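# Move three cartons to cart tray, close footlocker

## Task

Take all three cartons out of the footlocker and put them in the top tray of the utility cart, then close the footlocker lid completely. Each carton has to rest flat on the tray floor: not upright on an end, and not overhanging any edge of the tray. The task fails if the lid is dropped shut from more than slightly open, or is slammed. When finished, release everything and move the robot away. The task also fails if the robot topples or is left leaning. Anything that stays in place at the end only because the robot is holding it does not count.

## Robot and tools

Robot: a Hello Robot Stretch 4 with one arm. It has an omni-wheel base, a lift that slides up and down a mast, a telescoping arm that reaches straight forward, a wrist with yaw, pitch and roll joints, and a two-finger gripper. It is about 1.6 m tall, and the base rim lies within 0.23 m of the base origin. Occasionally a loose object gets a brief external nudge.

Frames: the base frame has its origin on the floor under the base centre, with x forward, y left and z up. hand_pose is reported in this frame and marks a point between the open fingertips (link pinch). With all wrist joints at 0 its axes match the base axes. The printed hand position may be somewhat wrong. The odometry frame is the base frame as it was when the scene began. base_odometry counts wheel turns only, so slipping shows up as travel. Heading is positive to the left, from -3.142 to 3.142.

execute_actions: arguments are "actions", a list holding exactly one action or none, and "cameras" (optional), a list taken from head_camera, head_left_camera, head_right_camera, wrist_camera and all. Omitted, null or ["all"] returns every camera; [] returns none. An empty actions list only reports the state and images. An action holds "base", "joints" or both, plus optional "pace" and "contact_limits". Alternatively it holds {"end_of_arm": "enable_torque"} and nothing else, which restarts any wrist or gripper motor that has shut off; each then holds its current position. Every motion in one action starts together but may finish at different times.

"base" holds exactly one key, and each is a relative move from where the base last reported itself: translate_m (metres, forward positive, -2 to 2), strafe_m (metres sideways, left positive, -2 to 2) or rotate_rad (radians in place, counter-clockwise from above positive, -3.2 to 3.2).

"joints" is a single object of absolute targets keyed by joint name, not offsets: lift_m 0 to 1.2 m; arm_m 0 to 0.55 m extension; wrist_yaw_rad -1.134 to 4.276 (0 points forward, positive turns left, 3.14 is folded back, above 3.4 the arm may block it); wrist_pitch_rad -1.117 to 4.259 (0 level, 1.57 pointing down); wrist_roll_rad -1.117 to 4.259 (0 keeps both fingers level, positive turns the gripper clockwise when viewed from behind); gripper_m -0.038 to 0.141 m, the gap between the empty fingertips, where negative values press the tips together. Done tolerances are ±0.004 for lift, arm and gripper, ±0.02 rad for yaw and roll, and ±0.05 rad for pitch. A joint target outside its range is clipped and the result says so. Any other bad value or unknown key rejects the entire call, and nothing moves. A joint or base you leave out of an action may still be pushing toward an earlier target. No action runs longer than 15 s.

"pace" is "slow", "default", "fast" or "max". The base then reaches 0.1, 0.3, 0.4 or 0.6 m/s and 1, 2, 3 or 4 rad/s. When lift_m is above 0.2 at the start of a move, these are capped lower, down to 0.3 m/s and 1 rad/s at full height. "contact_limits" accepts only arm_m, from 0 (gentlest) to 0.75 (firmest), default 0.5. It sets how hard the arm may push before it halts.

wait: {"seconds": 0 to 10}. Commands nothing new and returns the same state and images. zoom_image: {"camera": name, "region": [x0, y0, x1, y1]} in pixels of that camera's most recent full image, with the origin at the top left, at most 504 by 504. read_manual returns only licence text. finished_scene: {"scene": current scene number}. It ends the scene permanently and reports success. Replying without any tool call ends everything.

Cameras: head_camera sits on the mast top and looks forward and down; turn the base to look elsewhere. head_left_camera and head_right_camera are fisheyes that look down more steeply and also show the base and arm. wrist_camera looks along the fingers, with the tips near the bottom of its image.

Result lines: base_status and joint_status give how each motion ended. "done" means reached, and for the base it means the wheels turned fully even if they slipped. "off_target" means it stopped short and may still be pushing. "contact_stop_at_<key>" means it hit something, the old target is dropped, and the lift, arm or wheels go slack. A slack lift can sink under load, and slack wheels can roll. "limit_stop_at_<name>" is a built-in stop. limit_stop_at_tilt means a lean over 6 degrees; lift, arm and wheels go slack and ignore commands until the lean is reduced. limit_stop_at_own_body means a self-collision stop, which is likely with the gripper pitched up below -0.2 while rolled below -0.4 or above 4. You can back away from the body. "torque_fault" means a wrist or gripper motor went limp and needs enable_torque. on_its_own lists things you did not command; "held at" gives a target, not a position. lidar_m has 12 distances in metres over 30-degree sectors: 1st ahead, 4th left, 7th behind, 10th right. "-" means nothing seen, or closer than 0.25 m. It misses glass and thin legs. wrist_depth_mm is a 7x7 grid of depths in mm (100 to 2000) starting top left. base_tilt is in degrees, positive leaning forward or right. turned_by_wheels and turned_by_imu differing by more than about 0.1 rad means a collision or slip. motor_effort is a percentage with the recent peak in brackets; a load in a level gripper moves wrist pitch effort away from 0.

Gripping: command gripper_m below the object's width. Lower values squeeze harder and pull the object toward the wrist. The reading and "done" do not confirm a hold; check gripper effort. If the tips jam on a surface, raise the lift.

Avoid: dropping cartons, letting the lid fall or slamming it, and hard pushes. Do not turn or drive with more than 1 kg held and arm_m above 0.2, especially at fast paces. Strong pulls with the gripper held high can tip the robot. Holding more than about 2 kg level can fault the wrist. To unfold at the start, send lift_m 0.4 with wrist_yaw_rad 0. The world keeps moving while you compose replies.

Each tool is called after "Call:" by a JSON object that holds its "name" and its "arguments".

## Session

Call:
{"name": "execute_actions", "arguments": {"actions": []}}

Scene clock: 0.00 s.
base_odometry: x=+0.000 y=+0.000 heading=+0.000 (m, m, rad; odometry frame)
turned_by_wheels: +0.000 (rad since the last result)
turned_by_imu: +0.000 (rad since the last result)
base_tilt: forward=-0.4 right=+0.7 (deg)
lidar_m: 1.23 1.54 1.92 2.83 1.96 1.78 2.47 1.23 1.09 1.13 1.35 1.20
base_status: not commanded
joint_positions: lift_m=+0.159 arm_m=+0.003 wrist_yaw_rad=+3.081 wrist_pitch_rad=-0.005 wrist_roll_rad=-0.011 gripper_m=+0.057
joint_status: not commanded
motor_effort: lift_m=+18 arm_m=+0 wrist_yaw_rad=+2 wrist_pitch_rad=-6 wrist_roll_rad=-1 gripper_m=-3 wheel_0=+0 wheel_1=+0 wheel_2=+0 (%)
hand_pose: x=-0.1091 y=+0.1047 z=+0.3385 quat_wxyz=(+0.030, +0.002, -0.006, +1.000) (m; base frame)
wrist_depth_mm: - 137 - - - - - / 107 137 - - - - - / 111 137 - - - - - / 133 164 - - - - - / - - - - - 1756 1661 / 1255 1308 194 1366 200 1397 1366 / 878 809 878 146 866 917 931
pictures: head_camera, head_left_camera, head_right_camera, wrist_camera
Images, in order (width x height): head_camera 420x560, head_left_camera 420x672, head_right_camera 420x672, wrist_camera 616x392.

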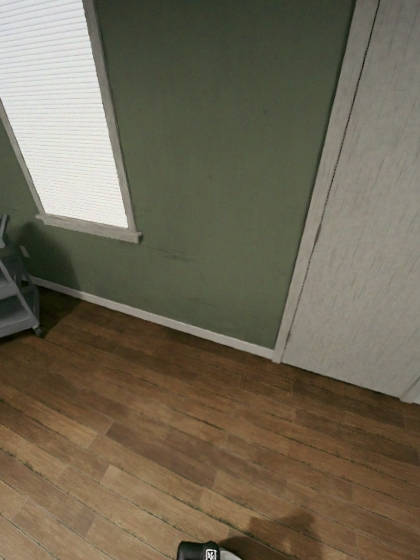

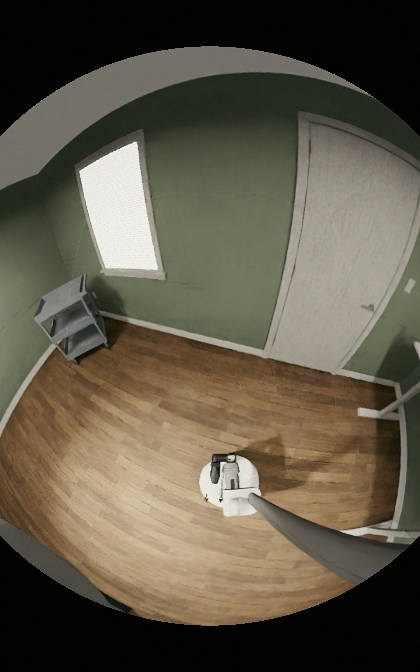

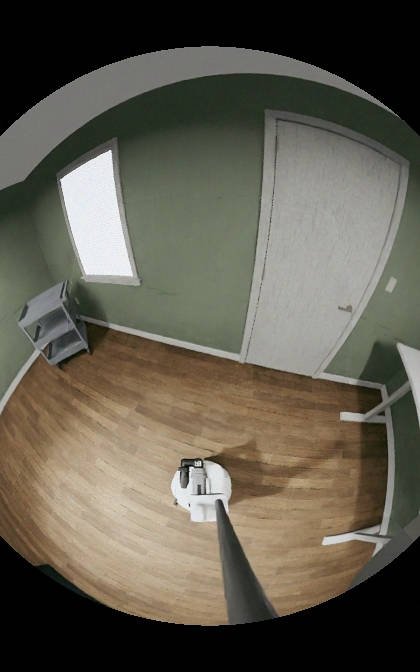

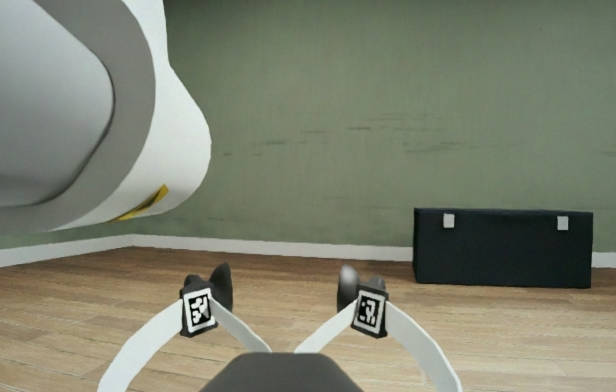

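Call:
{"name": "execute_actions", "arguments": {"actions": [{"base":{"rotate_rad":2.75},"joints":{"lift_m":0.4,"wrist_yaw_rad":0.0,"wrist_pitch_rad":0.225,"wrist_roll_rad":0,"gripper_m":0.07},"pace":"fast"}]}}

Scene clock: 3.93 s.
base_odometry: x=+0.000 y=+0.000 heading=+2.750 (m, m, rad; odometry frame)
turned_by_wheels: +2.750 (rad since the last result)
turned_by_imu: +2.753 (rad since the last result)
base_tilt: forward=-0.5 right=+0.7 (deg)
lidar_m: 1.79 2.54 1.16 1.09 1.13 1.28 1.20 1.30 1.70 2.00 2.92 1.85
base_status: done
joint_positions: lift_m=+0.400 arm_m=+0.003 wrist_yaw_rad=+0.001 wrist_pitch_rad=+0.227 wrist_roll_rad=+0.000 gripper_m=+0.070
joint_status: all done
motor_effort: lift_m=+22(24) arm_m=+0(0) wrist_yaw_rad=+0(7) wrist_pitch_rad=-4(5) wrist_roll_rad=-2(2) gripper_m=-2(1) wheel_0=+1(6) wheel_1=+2(6) wheel_2=+1(10) (%)
hand_pose: x=+0.4547 y=-0.0873 z=+0.5130 quat_wxyz=(+0.994, +0.000, +0.113, +0.000) (m; base frame)
wrist_depth_mm: 1983 - - - - - - / - - - - - - - / - - - - - - - / - - - 1618 1618 - - / 1537 1618 1661 1661 1708 1661 1708 / 1118 1138 211 1205 200 1205 1182 / 917 866 917 145 931 946 960
pictures: head_camera, head_left_camera, head_right_camera, wrist_camera
Images, in order (width x height): head_camera 420x560, head_left_camera 420x672, head_right_camera 420x672, wrist_camera 616x392.

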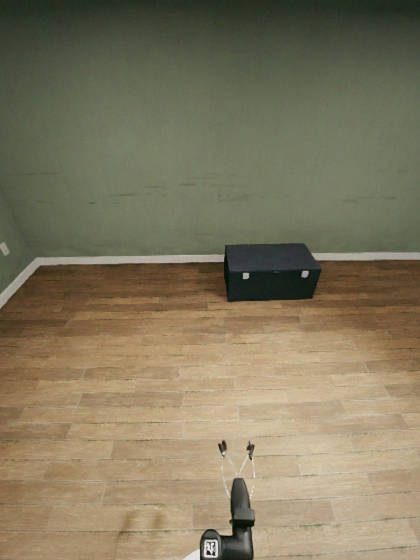

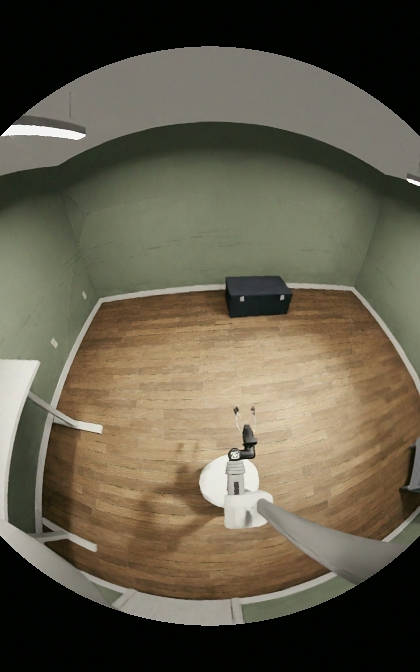

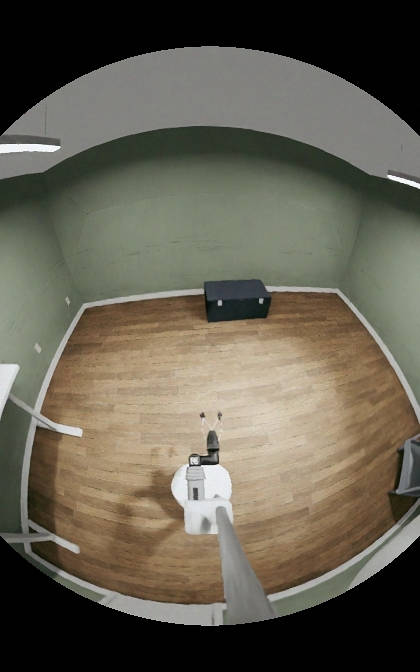

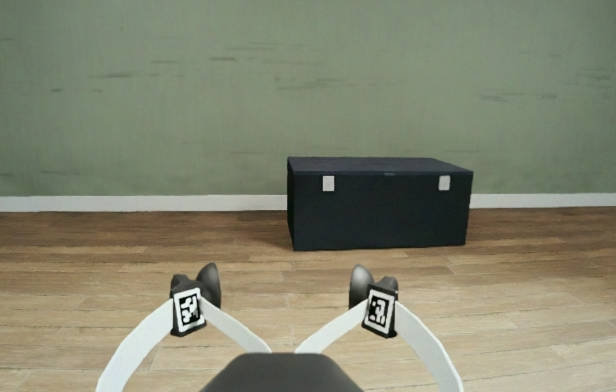

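Call:
{"name": "execute_actions", "arguments": {"actions": [{"base":{"rotate_rad":0.055},"pace":"fast"}], "cameras": []}}

Call:
{"name": "execute_actions", "arguments": {"actions": [{"base":{"translate_m":1.0},"pace":"max"}], "cameras": []}}

Call:
{"name": "execute_actions", "arguments": {"actions": [{"base":{"strafe_m":-0.58},"joints":{"lift_m":0.25},"pace":"max"}], "cameras": ["head_camera","wrist_camera"]}}

Scene clock: 11.37 s.
base_odometry: x=+0.000 y=+0.000 heading=+2.805 (m, m, rad; odometry frame)
turned_by_wheels: +0.055 (rad since the last result)
turned_by_imu: +0.054 (rad since the last result)
base_tilt: forward=-0.5 right=+0.7 (deg)
lidar_m: 1.80 2.58 1.14 1.08 1.14 1.28 1.22 1.30 1.82 2.08 2.97 1.85
base_status: done
joint_positions: lift_m=+0.400 arm_m=+0.003 wrist_yaw_rad=+0.000 wrist_pitch_rad=+0.227 wrist_roll_rad=+0.000 gripper_m=+0.070
joint_status: not commanded
motor_effort: lift_m=+22(22) arm_m=+0(0) wrist_yaw_rad=+1(0) wrist_pitch_rad=-6(9) wrist_roll_rad=-1(0) gripper_m=-1(3) wheel_0=+0(4) wheel_1=+1(3) wheel_2=+1(7) (%)
hand_pose: x=+0.4547 y=-0.0874 z=+0.5130 quat_wxyz=(+0.994, +0.000, +0.113, +0.000) (m; base frame)
wrist_depth_mm: - - - - - - - / - - - - - - - / - - - - - - - / - - - - 1618 1661 - / 1576 1618 1661 1661 1661 1708 1661 / 1138 1138 210 1229 200 1205 1182 / 917 866 917 145 931 946 960
pictures: none
No camera images: the call's "cameras" was empty. Leave "cameras" out to get every camera's image.

Scene clock: 14.77 s.
base_odometry: x=-0.944 y=+0.330 heading=+2.805 (m, m, rad; odometry frame)
turned_by_wheels: +0.000 (rad since the last result)
turned_by_imu: -0.001 (rad since the last result)
base_tilt: forward=-0.4 right=+0.6 (deg)
lidar_m: 0.88 1.53 1.95 1.68 1.17 1.60 2.21 2.37 2.49 2.84 1.15 0.80
base_status: done
joint_positions: lift_m=+0.400 arm_m=+0.003 wrist_yaw_rad=+0.000 wrist_pitch_rad=+0.227 wrist_roll_rad=+0.000 gripper_m=+0.070
joint_status: not commanded
motor_effort: lift_m=+22(22) arm_m=+0(0) wrist_yaw_rad=+2(1) wrist_pitch_rad=-4(4) wrist_roll_rad=-1(1) gripper_m=-2(1) wheel_0=-1(6) wheel_1=-1(5) wheel_2=+0(15) (%)
hand_pose: x=+0.4547 y=-0.0874 z=+0.5130 quat_wxyz=(+0.994, +0.000, +0.113, +0.000) (m; base frame)
wrist_depth_mm: 1138 1138 1160 1182 1182 1205 1205 / 1182 1182 1205 1205 1205 1229 1229 / 1205 1229 1255 1255 1281 1281 1255 / 1255 1255 1255 1281 1308 1308 1336 / 1308 1308 1336 1336 723 723 732 / 1138 1160 210 1138 201 634 654 / 917 878 917 145 647 661 676
pictures: none
No camera images: the call's "cameras" was empty. Leave "cameras" out to get every camera's image.

Scene clock: 17.23 s.
base_odometry: x=-0.753 y=+0.877 heading=+2.805 (m, m, rad; odometry frame)
turned_by_wheels: +0.000 (rad since the last result)
turned_by_imu: -0.001 (rad since the last result)
base_tilt: forward=-0.4 right=+0.6 (deg)
lidar_m: 0.77 0.81 2.12 1.74 1.74 2.30 2.24 2.06 2.05 2.26 2.07 0.83
base_status: done
joint_positions: lift_m=+0.250 arm_m=+0.003 wrist_yaw_rad=+0.000 wrist_pitch_rad=+0.227 wrist_roll_rad=+0.000 gripper_m=+0.070
joint_status: all done
motor_effort: lift_m=+15(19) arm_m=+0(0) wrist_yaw_rad=+2(1) wrist_pitch_rad=-5(5) wrist_roll_rad=+0(1) gripper_m=-2(2) wheel_0=+0(11) wheel_1=+1(10) wheel_2=+0(7) (%)
hand_pose: x=+0.4547 y=-0.0874 z=+0.3635 quat_wxyz=(+0.994, +0.000, +0.113, +0.000) (m; base frame)
wrist_depth_mm: 1138 1138 1160 1182 1182 1205 1182 / 1182 1182 1182 1205 1229 1229 1229 / 1205 1205 1229 1229 1255 1255 1281 / 554 564 569 580 591 603 1336 / 569 574 585 597 603 621 1281 / 591 597 210 615 200 647 904 / 615 615 634 145 647 668 723
pictures: head_camera, wrist_camera
Images, in order (width x height): head_camera 420x560, wrist_camera 616x392.

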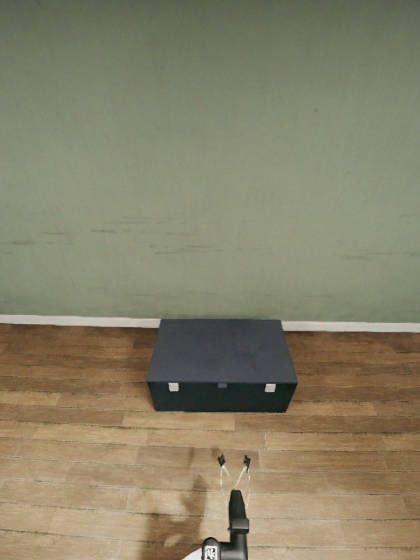

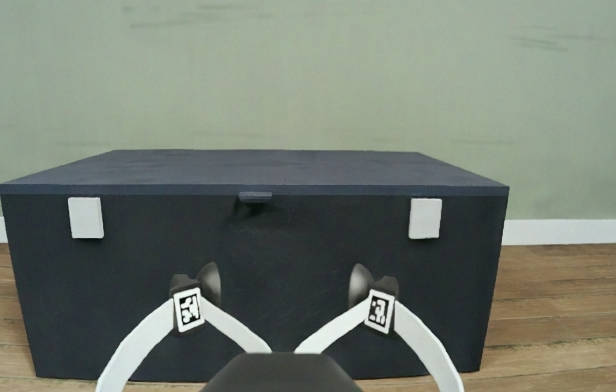

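Call:
{"name": "execute_actions", "arguments": {"actions": []}}

Scene clock: 30.40 s.
base_odometry: x=-0.753 y=+0.877 heading=+2.805 (m, m, rad; odometry frame)
turned_by_wheels: +0.000 (rad since the last result)
turned_by_imu: -0.001 (rad since the last result)
base_tilt: forward=-0.4 right=+0.7 (deg)
lidar_m: 0.78 0.81 2.12 1.73 1.73 2.31 2.24 2.06 2.05 2.27 2.08 0.78
base_status: done
joint_positions: lift_m=+0.250 arm_m=+0.003 wrist_yaw_rad=+0.000 wrist_pitch_rad=+0.227 wrist_roll_rad=+0.000 gripper_m=+0.070
joint_status: all done
motor_effort: lift_m=+15(19) arm_m=+0(0) wrist_yaw_rad=+1(1) wrist_pitch_rad=-5(5) wrist_roll_rad=+1(1) gripper_m=-2(2) wheel_0=-1(11) wheel_1=+1(10) wheel_2=+0(7) (%)
hand_pose: x=+0.4547 y=-0.0874 z=+0.3635 quat_wxyz=(+0.994, +0.000, +0.113, +0.000) (m; base frame)
wrist_depth_mm: 1138 1138 1160 1182 1182 1182 1205 / 1160 1182 1182 1205 1229 1229 1229 / 1205 1182 1229 1229 1229 1281 1281 / 554 564 569 580 585 603 1336 / 569 580 580 597 603 621 1281 / 591 597 210 621 201 654 904 / 615 615 627 145 647 668 723
pictures: head_camera, head_left_camera, head_right_camera, wrist_camera
Images, in order (width x height): head_camera 420x560, head_left_camera 420x672, head_right_camera 420x672, wrist_camera 616x392.

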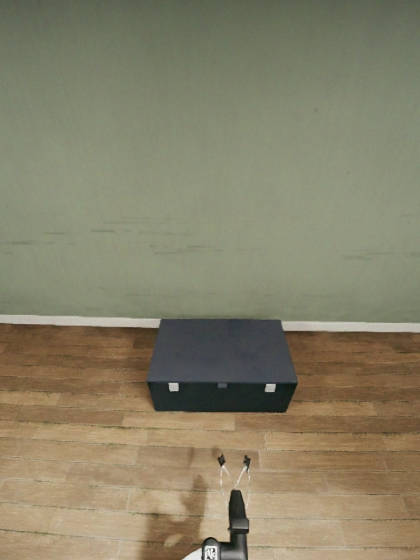

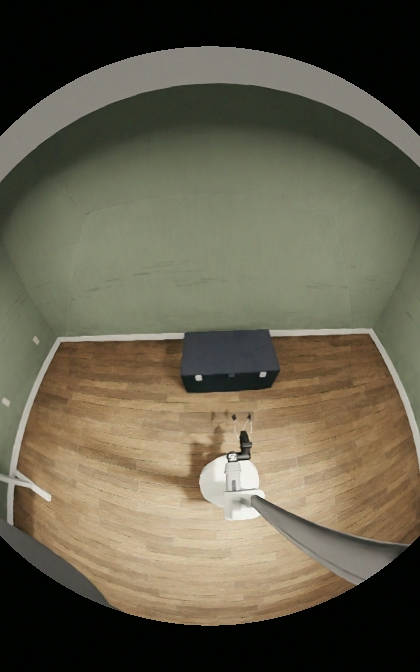

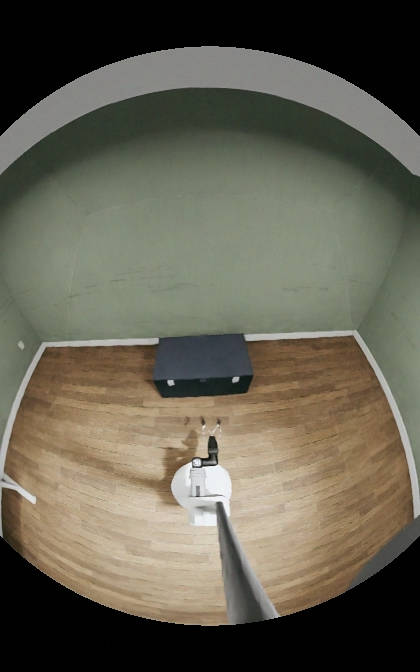

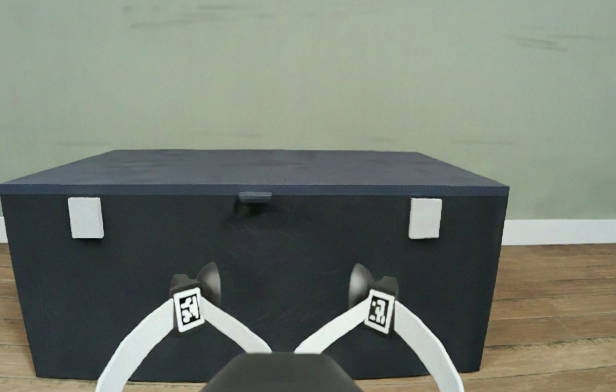

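Call:
{"name": "execute_actions", "arguments": {"actions": [{"base":{"strafe_m":0.04},"joints":{"arm_m":0.15}}], "cameras": ["wrist_camera","head_camera"]}}

Scene clock: 40.83 s.
base_odometry: x=-0.766 y=+0.840 heading=+2.805 (m, m, rad; odometry frame)
turned_by_wheels: +0.000 (rad since the last result)
turned_by_imu: -0.002 (rad since the last result)
base_tilt: forward=-0.5 right=+0.7 (deg)
lidar_m: 0.76 0.81 2.10 1.70 1.68 2.30 2.23 2.09 2.07 2.32 2.07 0.83
base_status: done
joint_positions: lift_m=+0.250 arm_m=+0.149 wrist_yaw_rad=+0.000 wrist_pitch_rad=+0.227 wrist_roll_rad=+0.000 gripper_m=+0.070
joint_status: all done
motor_effort: lift_m=+15(15) arm_m=+8(8) wrist_yaw_rad=+2(1) wrist_pitch_rad=-5(5) wrist_roll_rad=+1(0) gripper_m=-1(3) wheel_0=-1(8) wheel_1=-1(9) wheel_2=-1(1) (%)
hand_pose: x=+0.6006 y=-0.0874 z=+0.3635 quat_wxyz=(+0.994, +0.000, +0.113, +0.000) (m; base frame)
wrist_depth_mm: 991 1025 1025 1025 1042 1060 1060 / 1025 1042 1060 1060 1078 1078 1078 / 1060 1060 1078 1098 1098 1118 1138 / 469 477 488 496 504 512 1160 / 415 427 433 439 445 449 466 / 436 439 210 455 201 473 480 / 452 452 462 145 480 492 504
pictures: head_camera, wrist_camera
Images, in order (width x height): head_camera 420x560, wrist_camera 616x392.

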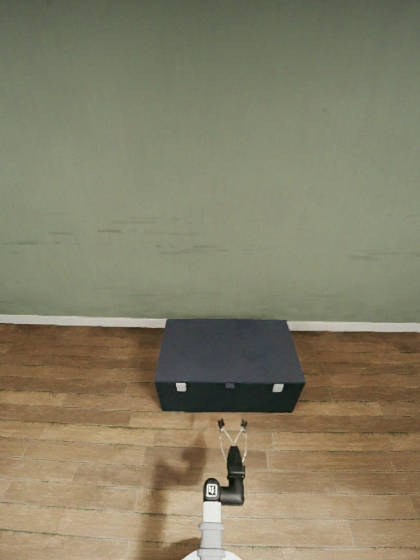

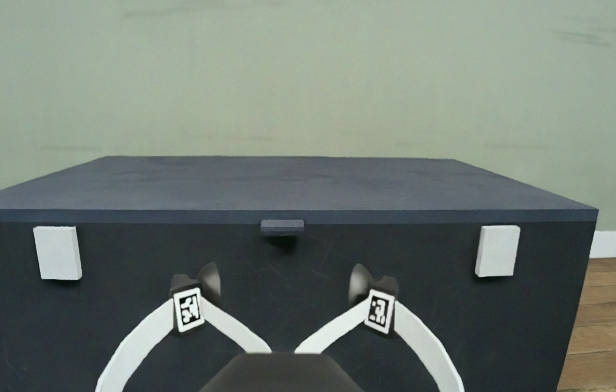

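Call:
{"name": "execute_actions", "arguments": {"actions": [{"joints":{"arm_m":0.28,"lift_m":0.21}}], "cameras": ["wrist_camera"]}}

Scene clock: 44.73 s.
base_odometry: x=-0.766 y=+0.840 heading=+2.805 (m, m, rad; odometry frame)
turned_by_wheels: +0.000 (rad since the last result)
turned_by_imu: -0.002 (rad since the last result)
base_tilt: forward=-0.6 right=+0.6 (deg)
lidar_m: 0.78 0.80 2.11 1.72 1.71 2.31 2.22 2.10 2.09 2.31 2.06 0.78
base_status: not commanded
joint_positions: lift_m=+0.210 arm_m=+0.279 wrist_yaw_rad=+0.000 wrist_pitch_rad=+0.227 wrist_roll_rad=+0.000 gripper_m=+0.070
joint_status: all done
motor_effort: lift_m=+13(15) arm_m=+8(9) wrist_yaw_rad=+1(2) wrist_pitch_rad=-6(6) wrist_roll_rad=-1(0) gripper_m=-3(5) wheel_0=+0(0) wheel_1=-1(1) wheel_2=-1(1) (%)
hand_pose: x=+0.7306 y=-0.0874 z=+0.3236 quat_wxyz=(+0.994, +0.000, +0.113, +0.000) (m; base frame)
wrist_depth_mm: 878 891 904 904 917 917 931 / 904 917 931 931 946 960 946 / 931 931 946 960 960 976 1008 / 303 307 314 317 325 330 338 / 289 291 296 301 306 312 310 / 298 301 211 312 200 325 329 / 309 310 315 145 327 336 343
pictures: wrist_camera
Images, in order (width x height): wrist_camera 616x392.

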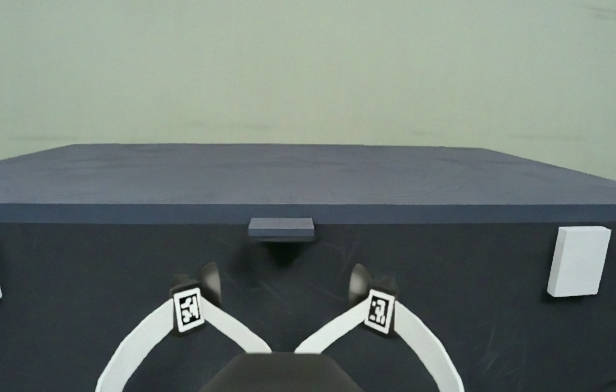

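Call:
{"name": "execute_actions", "arguments": {"actions": [{"joints":{"arm_m":0.325,"lift_m":0.218,"gripper_m":0.085},"pace":"slow"}], "cameras": ["wrist_camera"]}}

Scene clock: 48.73 s.
base_odometry: x=-0.766 y=+0.840 heading=+2.805 (m, m, rad; odometry frame)
turned_by_wheels: +0.000 (rad since the last result)
turned_by_imu: -0.002 (rad since the last result)
base_tilt: forward=-0.5 right=+0.8 (deg)
lidar_m: 0.77 0.82 2.10 1.71 1.67 2.31 2.23 2.09 2.06 2.30 2.07 0.81
base_status: not commanded
joint_positions: lift_m=+0.218 arm_m=+0.324 wrist_yaw_rad=+0.000 wrist_pitch_rad=+0.227 wrist_roll_rad=+0.000 gripper_m=+0.085
joint_status: all done
motor_effort: lift_m=+23(24) arm_m=+8(7) wrist_yaw_rad=+2(1) wrist_pitch_rad=-6(5) wrist_roll_rad=+0(0) gripper_m=-2(6) wheel_0=-1(0) wheel_1=-1(1) wheel_2=-1(1) (%)
hand_pose: x=+0.7755 y=-0.0874 z=+0.3308 quat_wxyz=(+0.994, +0.000, +0.113, +0.000) (m; base frame)
wrist_depth_mm: 831 842 854 854 866 878 891 / 866 878 878 891 904 917 904 / 878 891 904 904 917 931 960 / 330 336 343 349 355 364 368 / 243 246 249 253 258 262 265 / 252 252 254 262 200 272 276 / 260 262 265 144 276 282 289
pictures: wrist_camera
Images, in order (width x height): wrist_camera 616x392.

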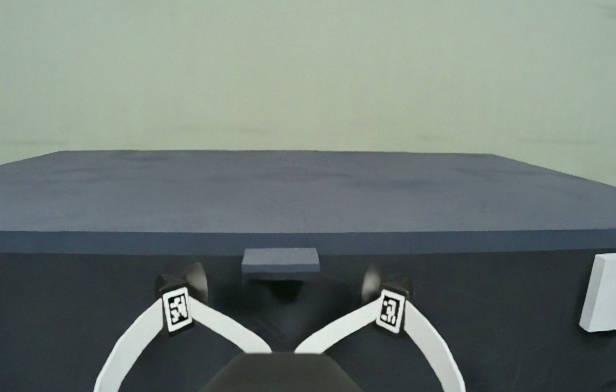

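Call:
{"name": "execute_actions", "arguments": {"actions": [{"joints":{"arm_m":0.343,"lift_m":0.224},"pace":"slow","contact_limits":{"arm_m":0.2}}], "cameras": ["wrist_camera"]}}

Call:
{"name": "execute_actions", "arguments": {"actions": [{"joints":{"gripper_m":-0.03}}], "cameras": ["wrist_camera"]}}

Scene clock: 51.83 s.
base_odometry: x=-0.766 y=+0.840 heading=+2.805 (m, m, rad; odometry frame)
turned_by_wheels: +0.000 (rad since the last result)
turned_by_imu: -0.001 (rad since the last result)
base_tilt: forward=-0.4 right=+0.8 (deg)
lidar_m: 0.77 0.82 2.15 1.69 1.70 2.32 2.24 2.10 2.08 2.32 2.07 0.83
base_status: not commanded
joint_positions: lift_m=+0.224 arm_m=+0.341 wrist_yaw_rad=-0.002 wrist_pitch_rad=+0.228 wrist_roll_rad=+0.000 gripper_m=+0.085
joint_status: all done
motor_effort: lift_m=+22(24) arm_m=+11(12) wrist_yaw_rad=+5(8) wrist_pitch_rad=-9(9) wrist_roll_rad=-1(0) gripper_m=-1(4) wheel_0=-1(0) wheel_1=+1(1) wheel_2=-5(5) (%)
contact_limits: arm_m 0.2
hand_pose: x=+0.7928 y=-0.0879 z=+0.3366 quat_wxyz=(+0.993, +0.000, +0.114, -0.001) (m; base frame)
wrist_depth_mm: 820 831 842 854 854 866 878 / 842 854 866 878 891 891 891 / 878 878 891 904 904 917 931 / 351 357 364 370 377 384 392 / 232 236 238 243 247 251 255 / 237 236 240 247 200 258 262 / 246 248 251 145 262 267 272
pictures: wrist_camera
Images, in order (width x height): wrist_camera 616x392.

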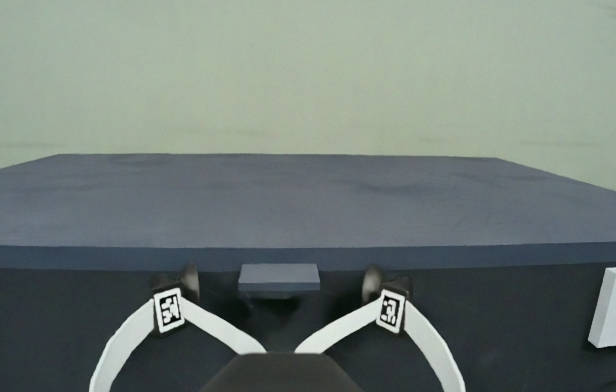

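Scene clock: 53.67 s.
base_odometry: x=-0.766 y=+0.840 heading=+2.805 (m, m, rad; odometry frame)
turned_by_wheels: +0.001 (rad since the last result)
turned_by_imu: +0.000 (rad since the last result)
base_tilt: forward=-0.4 right=+0.6 (deg)
lidar_m: 0.75 0.81 2.13 1.69 1.68 2.29 2.24 2.11 2.08 2.29 2.10 0.80
base_status: not commanded
joint_positions: lift_m=+0.224 arm_m=+0.342 wrist_yaw_rad=+0.005 wrist_pitch_rad=+0.230 wrist_roll_rad=+0.000 gripper_m=-0.029
joint_status: all done
motor_effort: lift_m=+22(23) arm_m=+4(11) wrist_yaw_rad=-12(13) wrist_pitch_rad=-15(14) wrist_roll_rad=+0(0) gripper_m=-27(26) wheel_0=+0(2) wheel_1=+0(2) wheel_2=+2(5) (%)
hand_pose: x=+0.7945 y=-0.0861 z=+0.3360 quat_wxyz=(+0.993, +0.000, +0.115, +0.002) (m; base frame)
wrist_depth_mm: 820 831 842 842 866 866 866 / 842 854 854 866 878 891 891 / 878 878 891 904 917 917 931 / 340 345 351 357 364 370 377 / 227 229 231 235 239 243 246 / 232 230 195 238 181 248 252 / 236 242 244 143 254 255 263
pictures: wrist_camera
Images, in order (width x height): wrist_camera 616x392.

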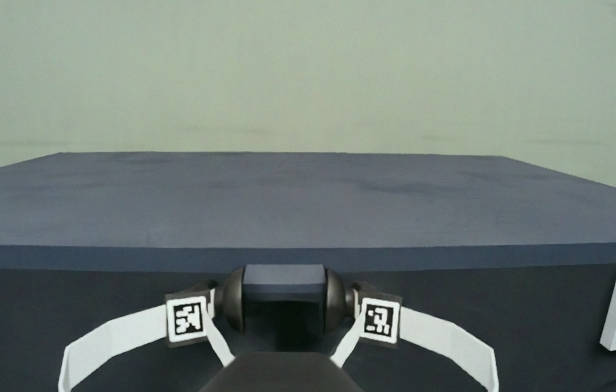

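Call:
{"name": "execute_actions", "arguments": {"actions": [{"joints":{"arm_m":0.347,"lift_m":0.30},"pace":"slow"}], "cameras": ["wrist_camera","head_camera"]}}

Scene clock: 60.90 s.
base_odometry: x=-0.766 y=+0.840 heading=+2.805 (m, m, rad; odometry frame)
turned_by_wheels: +0.000 (rad since the last result)
turned_by_imu: -0.002 (rad since the last result)
base_tilt: forward=-0.4 right=+0.7 (deg)
lidar_m: 0.77 0.81 2.12 1.69 1.69 2.30 2.24 2.07 2.06 2.31 2.08 0.81
base_status: not commanded
joint_positions: lift_m=+0.299 arm_m=+0.346 wrist_yaw_rad=+0.005 wrist_pitch_rad=+0.233 wrist_roll_rad=+0.000 gripper_m=-0.029
joint_status: all done
motor_effort: lift_m=+26(29) arm_m=+4(8) wrist_yaw_rad=-12(13) wrist_pitch_rad=-23(57) wrist_roll_rad=+0(0) gripper_m=-25(26) wheel_0=-1(1) wheel_1=+0(0) wheel_2=+2(3) (%)
hand_pose: x=+0.7982 y=-0.0861 z=+0.4110 quat_wxyz=(+0.993, +0.000, +0.116, +0.002) (m; base frame)
wrist_depth_mm: 820 820 842 842 854 866 854 / 831 842 854 866 878 878 891 / 866 891 904 904 917 917 931 / 591 603 615 627 647 661 946 / 227 229 233 236 239 267 266 / 609 691 196 715 180 723 525 / 245 242 647 145 260 255 375
pictures: head_camera, wrist_camera
Images, in order (width x height): head_camera 420x560, wrist_camera 616x392.

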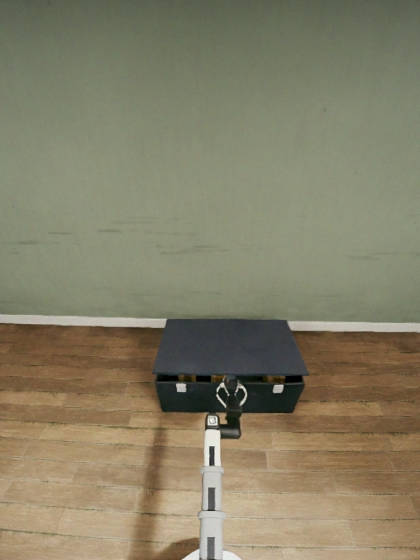

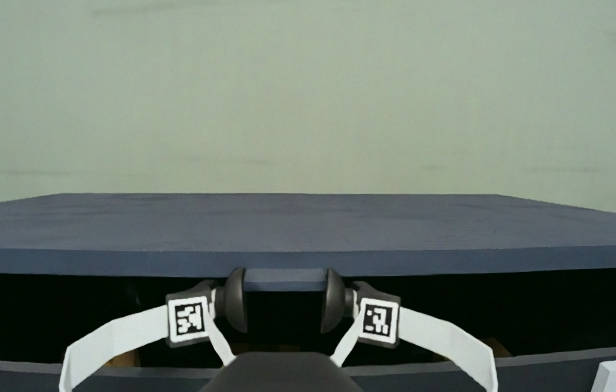

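Call:
{"name": "execute_actions", "arguments": {"actions": [{"joints":{"arm_m":0.367,"lift_m":0.376},"pace":"slow"}], "cameras": []}}

Call:
{"name": "execute_actions", "arguments": {"actions": [{"joints":{"arm_m":0.397,"lift_m":0.446},"pace":"slow"}], "cameras": []}}

Call:
{"name": "execute_actions", "arguments": {"actions": [{"joints":{"arm_m":0.437,"lift_m":0.508},"pace":"slow"}], "cameras": ["wrist_camera","head_camera"]}}

Scene clock: 66.03 s.
base_odometry: x=-0.766 y=+0.840 heading=+2.805 (m, m, rad; odometry frame)
turned_by_wheels: +0.000 (rad since the last result)
turned_by_imu: -0.002 (rad since the last result)
base_tilt: forward=-0.4 right=+0.6 (deg)
lidar_m: 0.78 0.79 2.14 1.70 1.71 2.30 2.25 2.08 2.07 2.30 2.07 0.82
base_status: not commanded
joint_positions: lift_m=+0.375 arm_m=+0.366 wrist_yaw_rad=+0.004 wrist_pitch_rad=+0.235 wrist_roll_rad=+0.000 gripper_m=-0.029
joint_status: all done
on_its_own: wrist_pitch_rad is at rest, and its effort (-26) is outside its rest range (-23 to +23)
motor_effort: lift_m=+26(26) arm_m=+4(11) wrist_yaw_rad=-10(12) wrist_pitch_rad=-26(29) wrist_roll_rad=-1(0) gripper_m=-26(27) wheel_0=-1(1) wheel_1=+0(2) wheel_2=+2(4) (%)
hand_pose: x=+0.8180 y=-0.0864 z=+0.4864 quat_wxyz=(+0.993, +0.000, +0.117, +0.002) (m; base frame)
wrist_depth_mm: 798 809 820 820 831 831 842 / 831 831 854 854 854 866 866 / 854 866 878 878 891 904 904 / 891 891 904 904 917 946 946 / 249 263 274 277 270 255 389 / 615 676 196 699 181 715 539 / 539 707 715 144 741 597 530
pictures: none
No camera images: the call's "cameras" was empty. Leave "cameras" out to get every camera's image.

Scene clock: 67.50 s.
base_odometry: x=-0.766 y=+0.840 heading=+2.805 (m, m, rad; odometry frame)
turned_by_wheels: +0.000 (rad since the last result)
turned_by_imu: -0.001 (rad since the last result)
base_tilt: forward=-0.4 right=+0.9 (deg)
lidar_m: 0.77 0.79 2.10 1.70 1.68 2.32 2.25 2.09 2.09 2.29 2.08 0.81
base_status: not commanded
joint_positions: lift_m=+0.445 arm_m=+0.396 wrist_yaw_rad=+0.003 wrist_pitch_rad=+0.236 wrist_roll_rad=+0.000 gripper_m=-0.029
joint_status: all done
on_its_own: wrist_pitch_rad is at rest, and its effort (-32) is outside its rest range (-23 to +23)
motor_effort: lift_m=+27(27) arm_m=+6(10) wrist_yaw_rad=-7(10) wrist_pitch_rad=-32(33) wrist_roll_rad=-1(0) gripper_m=-27(27) wheel_0=-1(1) wheel_1=+0(0) wheel_2=+0(2) (%)
hand_pose: x=+0.8476 y=-0.0865 z=+0.5560 quat_wxyz=(+0.993, +0.000, +0.118, +0.002) (m; base frame)
wrist_depth_mm: 778 778 788 788 798 809 820 / 798 809 809 820 820 820 831 / 820 831 842 842 854 866 878 / 854 866 866 878 891 891 904 / 878 878 891 904 904 917 931 / 640 229 196 668 181 683 976 / 539 676 683 145 707 597 535
pictures: none
No camera images: the call's "cameras" was empty. Leave "cameras" out to get every camera's image.

Scene clock: 69.03 s.
base_odometry: x=-0.766 y=+0.840 heading=+2.805 (m, m, rad; odometry frame)
turned_by_wheels: +0.000 (rad since the last result)
turned_by_imu: -0.001 (rad since the last result)
base_tilt: forward=-0.4 right=+0.7 (deg)
lidar_m: 0.76 0.79 2.14 1.69 1.68 2.32 2.24 2.07 2.08 2.31 2.08 0.80
base_status: not commanded
joint_positions: lift_m=+0.507 arm_m=+0.435 wrist_yaw_rad=+0.001 wrist_pitch_rad=+0.234 wrist_roll_rad=+0.000 gripper_m=-0.029
joint_status: all done
on_its_own: wrist_pitch_rad is at rest, and its effort (-25) is outside its rest range (-23 to +23)
motor_effort: lift_m=+25(28) arm_m=+9(9) wrist_yaw_rad=-2(11) wrist_pitch_rad=-25(39) wrist_roll_rad=+0(1) gripper_m=-23(24) wheel_0=-1(1) wheel_1=+0(0) wheel_2=+1(1) (%)
hand_pose: x=+0.8871 y=-0.0871 z=+0.6189 quat_wxyz=(+0.993, +0.000, +0.117, +0.001) (m; base frame)
wrist_depth_mm: 732 750 750 759 768 768 778 / 759 768 768 788 788 798 809 / 788 798 798 809 820 831 842 / 820 820 831 842 854 866 866 / 831 854 854 866 878 878 891 / 301 228 196 246 180 342 415 / 569 627 627 145 654 591 976
pictures: head_camera, wrist_camera
Images, in order (width x height): head_camera 420x560, wrist_camera 616x392.

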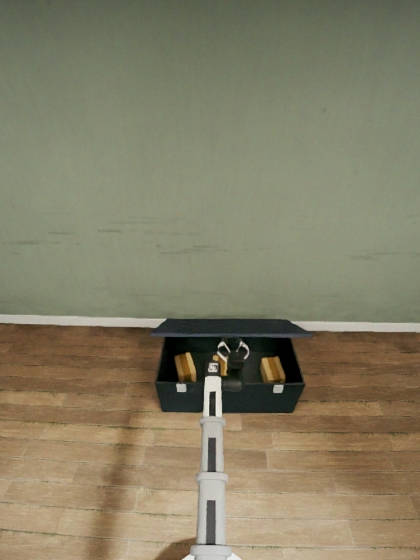

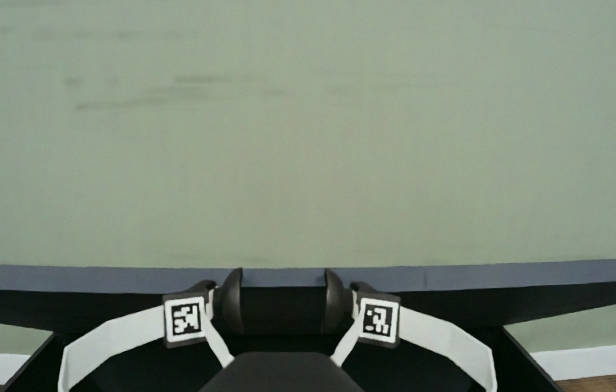

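Call:
{"name": "execute_actions", "arguments": {"actions": [{"joints":{"arm_m":0.479,"lift_m":0.556},"pace":"slow"}], "cameras": ["wrist_camera"]}}

Call:
{"name": "execute_actions", "arguments": {"actions": [{"joints":{"arm_m":0.535,"lift_m":0.603},"pace":"slow"}], "cameras": ["wrist_camera","head_camera"]}}

Scene clock: 72.73 s.
base_odometry: x=-0.766 y=+0.840 heading=+2.805 (m, m, rad; odometry frame)
turned_by_wheels: +0.000 (rad since the last result)
turned_by_imu: -0.002 (rad since the last result)
base_tilt: forward=-0.6 right=+0.8 (deg)
lidar_m: 0.77 0.78 2.08 1.74 1.70 2.28 2.21 2.07 2.08 2.31 2.07 0.81
base_status: not commanded
joint_positions: lift_m=+0.556 arm_m=+0.477 wrist_yaw_rad=+0.000 wrist_pitch_rad=+0.228 wrist_roll_rad=+0.000 gripper_m=-0.029
joint_status: all done
motor_effort: lift_m=+23(28) arm_m=+10(10) wrist_yaw_rad=+1(12) wrist_pitch_rad=-10(46) wrist_roll_rad=+0(0) gripper_m=-21(27) wheel_0=+0(1) wheel_1=+1(1) wheel_2=+0(1) (%)
hand_pose: x=+0.9291 y=-0.0874 z=+0.6685 quat_wxyz=(+0.993, +0.000, +0.114, +0.000) (m; base frame)
wrist_depth_mm: 699 707 715 732 732 732 741 / 723 732 732 741 750 759 768 / 741 750 759 768 778 778 788 / 768 788 788 798 809 809 820 / 788 798 809 831 831 842 842 / 243 224 198 229 180 267 286 / 340 384 357 145 452 399 931
pictures: wrist_camera
Images, in order (width x height): wrist_camera 616x392.

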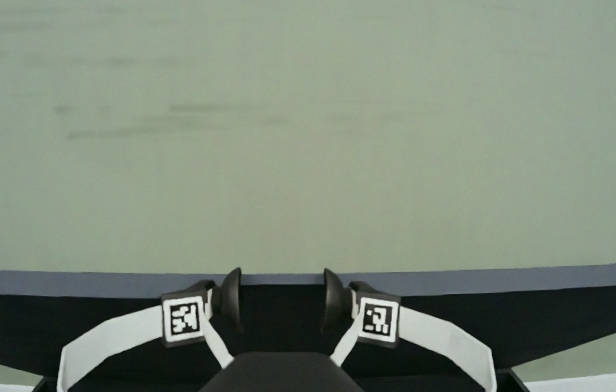

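Scene clock: 74.50 s.
base_odometry: x=-0.766 y=+0.840 heading=+2.805 (m, m, rad; odometry frame)
turned_by_wheels: +0.000 (rad since the last result)
turned_by_imu: -0.001 (rad since the last result)
base_tilt: forward=-0.4 right=+0.7 (deg)
lidar_m: 0.78 0.79 2.11 1.70 1.70 2.32 2.24 2.08 2.08 2.30 2.07 0.79
base_status: not commanded
joint_positions: lift_m=+0.603 arm_m=+0.533 wrist_yaw_rad=+0.000 wrist_pitch_rad=+0.224 wrist_roll_rad=+0.000 gripper_m=-0.029
joint_status: all done
motor_effort: lift_m=+21(30) arm_m=+10(12) wrist_yaw_rad=+2(11) wrist_pitch_rad=+3(55) wrist_roll_rad=-2(0) gripper_m=-22(26) wheel_0=+0(0) wheel_1=+1(1) wheel_2=+0(1) (%)
hand_pose: x=+0.9854 y=-0.0875 z=+0.7169 quat_wxyz=(+0.994, +0.000, +0.112, +0.000) (m; base frame)
wrist_depth_mm: 647 661 668 668 676 683 691 / 668 676 691 691 699 707 707 / 699 699 707 715 723 732 732 / 715 723 723 741 741 759 759 / 741 741 750 759 768 778 788 / 227 224 198 224 180 247 258 / 267 285 278 145 314 301 338
pictures: head_camera, wrist_camera
Images, in order (width x height): head_camera 420x560, wrist_camera 616x392.

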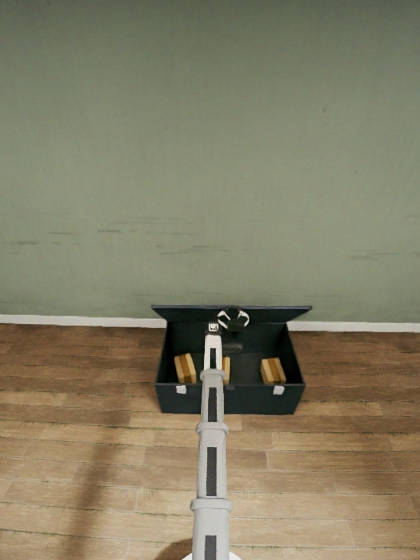

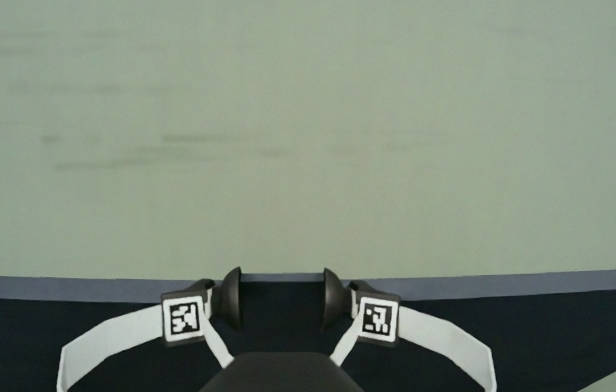

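Call:
{"name": "execute_actions", "arguments": {"actions": [{"base":{"translate_m":0.05},"joints":{"lift_m":0.624},"pace":"slow"}], "cameras": []}}

Call:
{"name": "execute_actions", "arguments": {"actions": [{"base":{"translate_m":0.05},"joints":{"lift_m":0.645},"pace":"slow"}], "cameras": ["wrist_camera","head_camera"]}}

Scene clock: 79.63 s.
base_odometry: x=-0.813 y=+0.856 heading=+2.805 (m, m, rad; odometry frame)
turned_by_wheels: +0.000 (rad since the last result)
turned_by_imu: -0.001 (rad since the last result)
base_tilt: forward=-0.5 right=+0.7 (deg)
lidar_m: 0.72 0.73 2.04 1.92 1.71 2.34 2.30 2.12 2.12 2.32 2.00 0.75
base_status: done
joint_positions: lift_m=+0.624 arm_m=+0.534 wrist_yaw_rad=-0.001 wrist_pitch_rad=+0.214 wrist_roll_rad=+0.000 gripper_m=-0.029
joint_status: all done
on_its_own: wrist_pitch_rad is at rest, and its effort (+32) is outside its rest range (-23 to +23)
motor_effort: lift_m=+18(25) arm_m=+8(10) wrist_yaw_rad=+4(2) wrist_pitch_rad=+32(32) wrist_roll_rad=+0(0) gripper_m=-20(27) wheel_0=+4(5) wheel_1=+2(7) wheel_2=-3(11) (%)
hand_pose: x=+0.9863 y=-0.0877 z=+0.7409 quat_wxyz=(+0.994, +0.000, +0.107, +0.000) (m; base frame)
wrist_depth_mm: 603 609 615 627 634 634 640 / 621 627 634 640 654 654 661 / 640 647 661 661 668 676 676 / 661 668 683 683 691 699 707 / 683 691 699 699 715 715 723 / 226 223 198 224 180 243 249 / 246 258 256 146 278 274 296
pictures: none
No camera images: the call's "cameras" was empty. Leave "cameras" out to get every camera's image.

Scene clock: 81.33 s.
base_odometry: x=-0.860 y=+0.872 heading=+2.806 (m, m, rad; odometry frame)
turned_by_wheels: +0.000 (rad since the last result)
turned_by_imu: +0.000 (rad since the last result)
base_tilt: forward=-0.3 right=+0.8 (deg)
lidar_m: 0.66 0.70 1.96 2.27 1.70 2.41 2.33 2.14 2.15 2.30 1.94 0.70
base_status: done
joint_positions: lift_m=+0.645 arm_m=+0.534 wrist_yaw_rad=+0.000 wrist_pitch_rad=+0.213 wrist_roll_rad=+0.000 gripper_m=-0.029
joint_status: all done
on_its_own: wrist_pitch_rad is at rest, and its effort (+33) is outside its rest range (-23 to +23)
motor_effort: lift_m=+18(24) arm_m=+8(8) wrist_yaw_rad=+2(5) wrist_pitch_rad=+33(34) wrist_roll_rad=+1(0) gripper_m=-20(21) wheel_0=+3(4) wheel_1=+2(4) wheel_2=-2(6) (%)
hand_pose: x=+0.9864 y=-0.0875 z=+0.7621 quat_wxyz=(+0.994, +0.000, +0.107, +0.000) (m; base frame)
wrist_depth_mm: 564 569 574 580 585 591 591 / 574 580 591 597 603 609 609 / 597 597 603 615 621 621 634 / 615 615 627 634 640 647 654 / 627 640 640 654 661 668 668 / 224 220 197 223 180 242 243 / 236 245 244 146 262 259 274
pictures: head_camera, wrist_camera
Images, in order (width x height): head_camera 420x560, wrist_camera 616x392.

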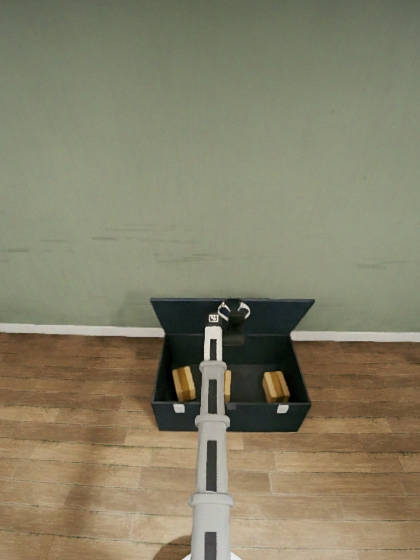

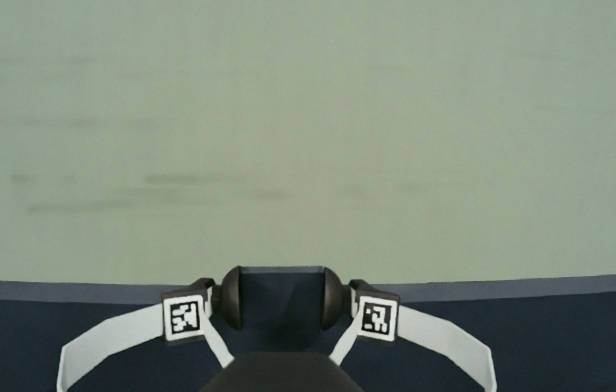

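Call:
{"name": "execute_actions", "arguments": {"actions": [{"base":{"translate_m":0.05},"joints":{"lift_m":0.646},"pace":"slow"}], "cameras": []}}

Call:
{"name": "execute_actions", "arguments": {"actions": [{"base":{"translate_m":0.05},"joints":{"lift_m":0.654},"pace":"slow"}], "cameras": ["wrist_camera","head_camera"]}}

Scene clock: 85.27 s.
base_odometry: x=-0.907 y=+0.889 heading=+2.806 (m, m, rad; odometry frame)
turned_by_wheels: +0.000 (rad since the last result)
turned_by_imu: -0.001 (rad since the last result)
base_tilt: forward=-0.4 right=+0.7 (deg)
lidar_m: 0.61 0.65 1.91 2.23 1.75 2.40 2.37 2.20 2.20 2.32 1.88 0.67
base_status: done
joint_positions: lift_m=+0.646 arm_m=+0.534 wrist_yaw_rad=-0.001 wrist_pitch_rad=+0.199 wrist_roll_rad=+0.000 gripper_m=-0.029
joint_status: all done
on_its_own: wrist_pitch_rad is at rest, and its effort (+75) is outside its rest range (-23 to +23)
motor_effort: lift_m=+13(18) arm_m=+8(8) wrist_yaw_rad=+4(4) wrist_pitch_rad=+75(75) wrist_roll_rad=+0(1) gripper_m=-20(23) wheel_0=+5(5) wheel_1=+1(4) wheel_2=-1(9) (%)
hand_pose: x=+0.9872 y=-0.0876 z=+0.7675 quat_wxyz=(+0.995, +0.000, +0.099, +0.000) (m; base frame)
wrist_depth_mm: 517 525 530 535 539 549 549 / 535 535 544 549 554 559 564 / 544 549 554 564 569 574 580 / 559 564 574 580 585 591 597 / 580 585 591 591 603 609 609 / 221 218 198 224 179 239 241 / 229 236 237 136 251 251 262
pictures: none
No camera images: the call's "cameras" was empty. Leave "cameras" out to get every camera's image.

Scene clock: 86.97 s.
base_odometry: x=-0.954 y=+0.905 heading=+2.806 (m, m, rad; odometry frame)
turned_by_wheels: +0.000 (rad since the last result)
turned_by_imu: +0.000 (rad since the last result)
base_tilt: forward=-0.5 right=+0.7 (deg)
lidar_m: 0.57 0.58 1.84 2.39 1.75 2.43 2.45 2.22 2.20 2.31 1.79 0.59
base_status: done
joint_positions: lift_m=+0.654 arm_m=+0.534 wrist_yaw_rad=+0.000 wrist_pitch_rad=+0.227 wrist_roll_rad=+0.000 gripper_m=-0.030
joint_status: all done
motor_effort: lift_m=+17(18) arm_m=+7(8) wrist_yaw_rad=+0(5) wrist_pitch_rad=-6(75) wrist_roll_rad=-1(1) gripper_m=-14(25) wheel_0=+2(6) wheel_1=+0(5) wheel_2=-1(9) (%)
hand_pose: x=+0.9857 y=-0.0874 z=+0.7674 quat_wxyz=(+0.994, +0.000, +0.113, +0.000) (m; base frame)
wrist_depth_mm: 466 469 477 484 484 492 496 / 484 484 492 496 504 504 508 / 496 500 508 517 521 525 530 / 508 517 517 338 530 535 544 / 324 329 332 338 345 349 355 / 329 332 183 199 349 357 359 / 334 148 343 162 351 362 366
pictures: head_camera, wrist_camera
Images, in order (width x height): head_camera 420x560, wrist_camera 616x392.

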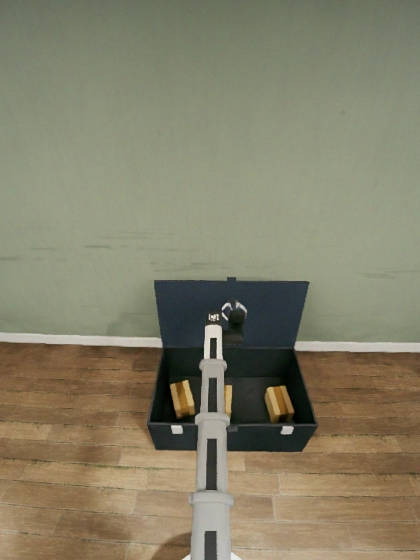

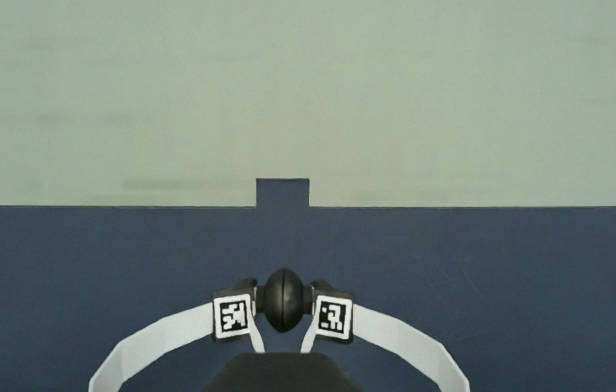

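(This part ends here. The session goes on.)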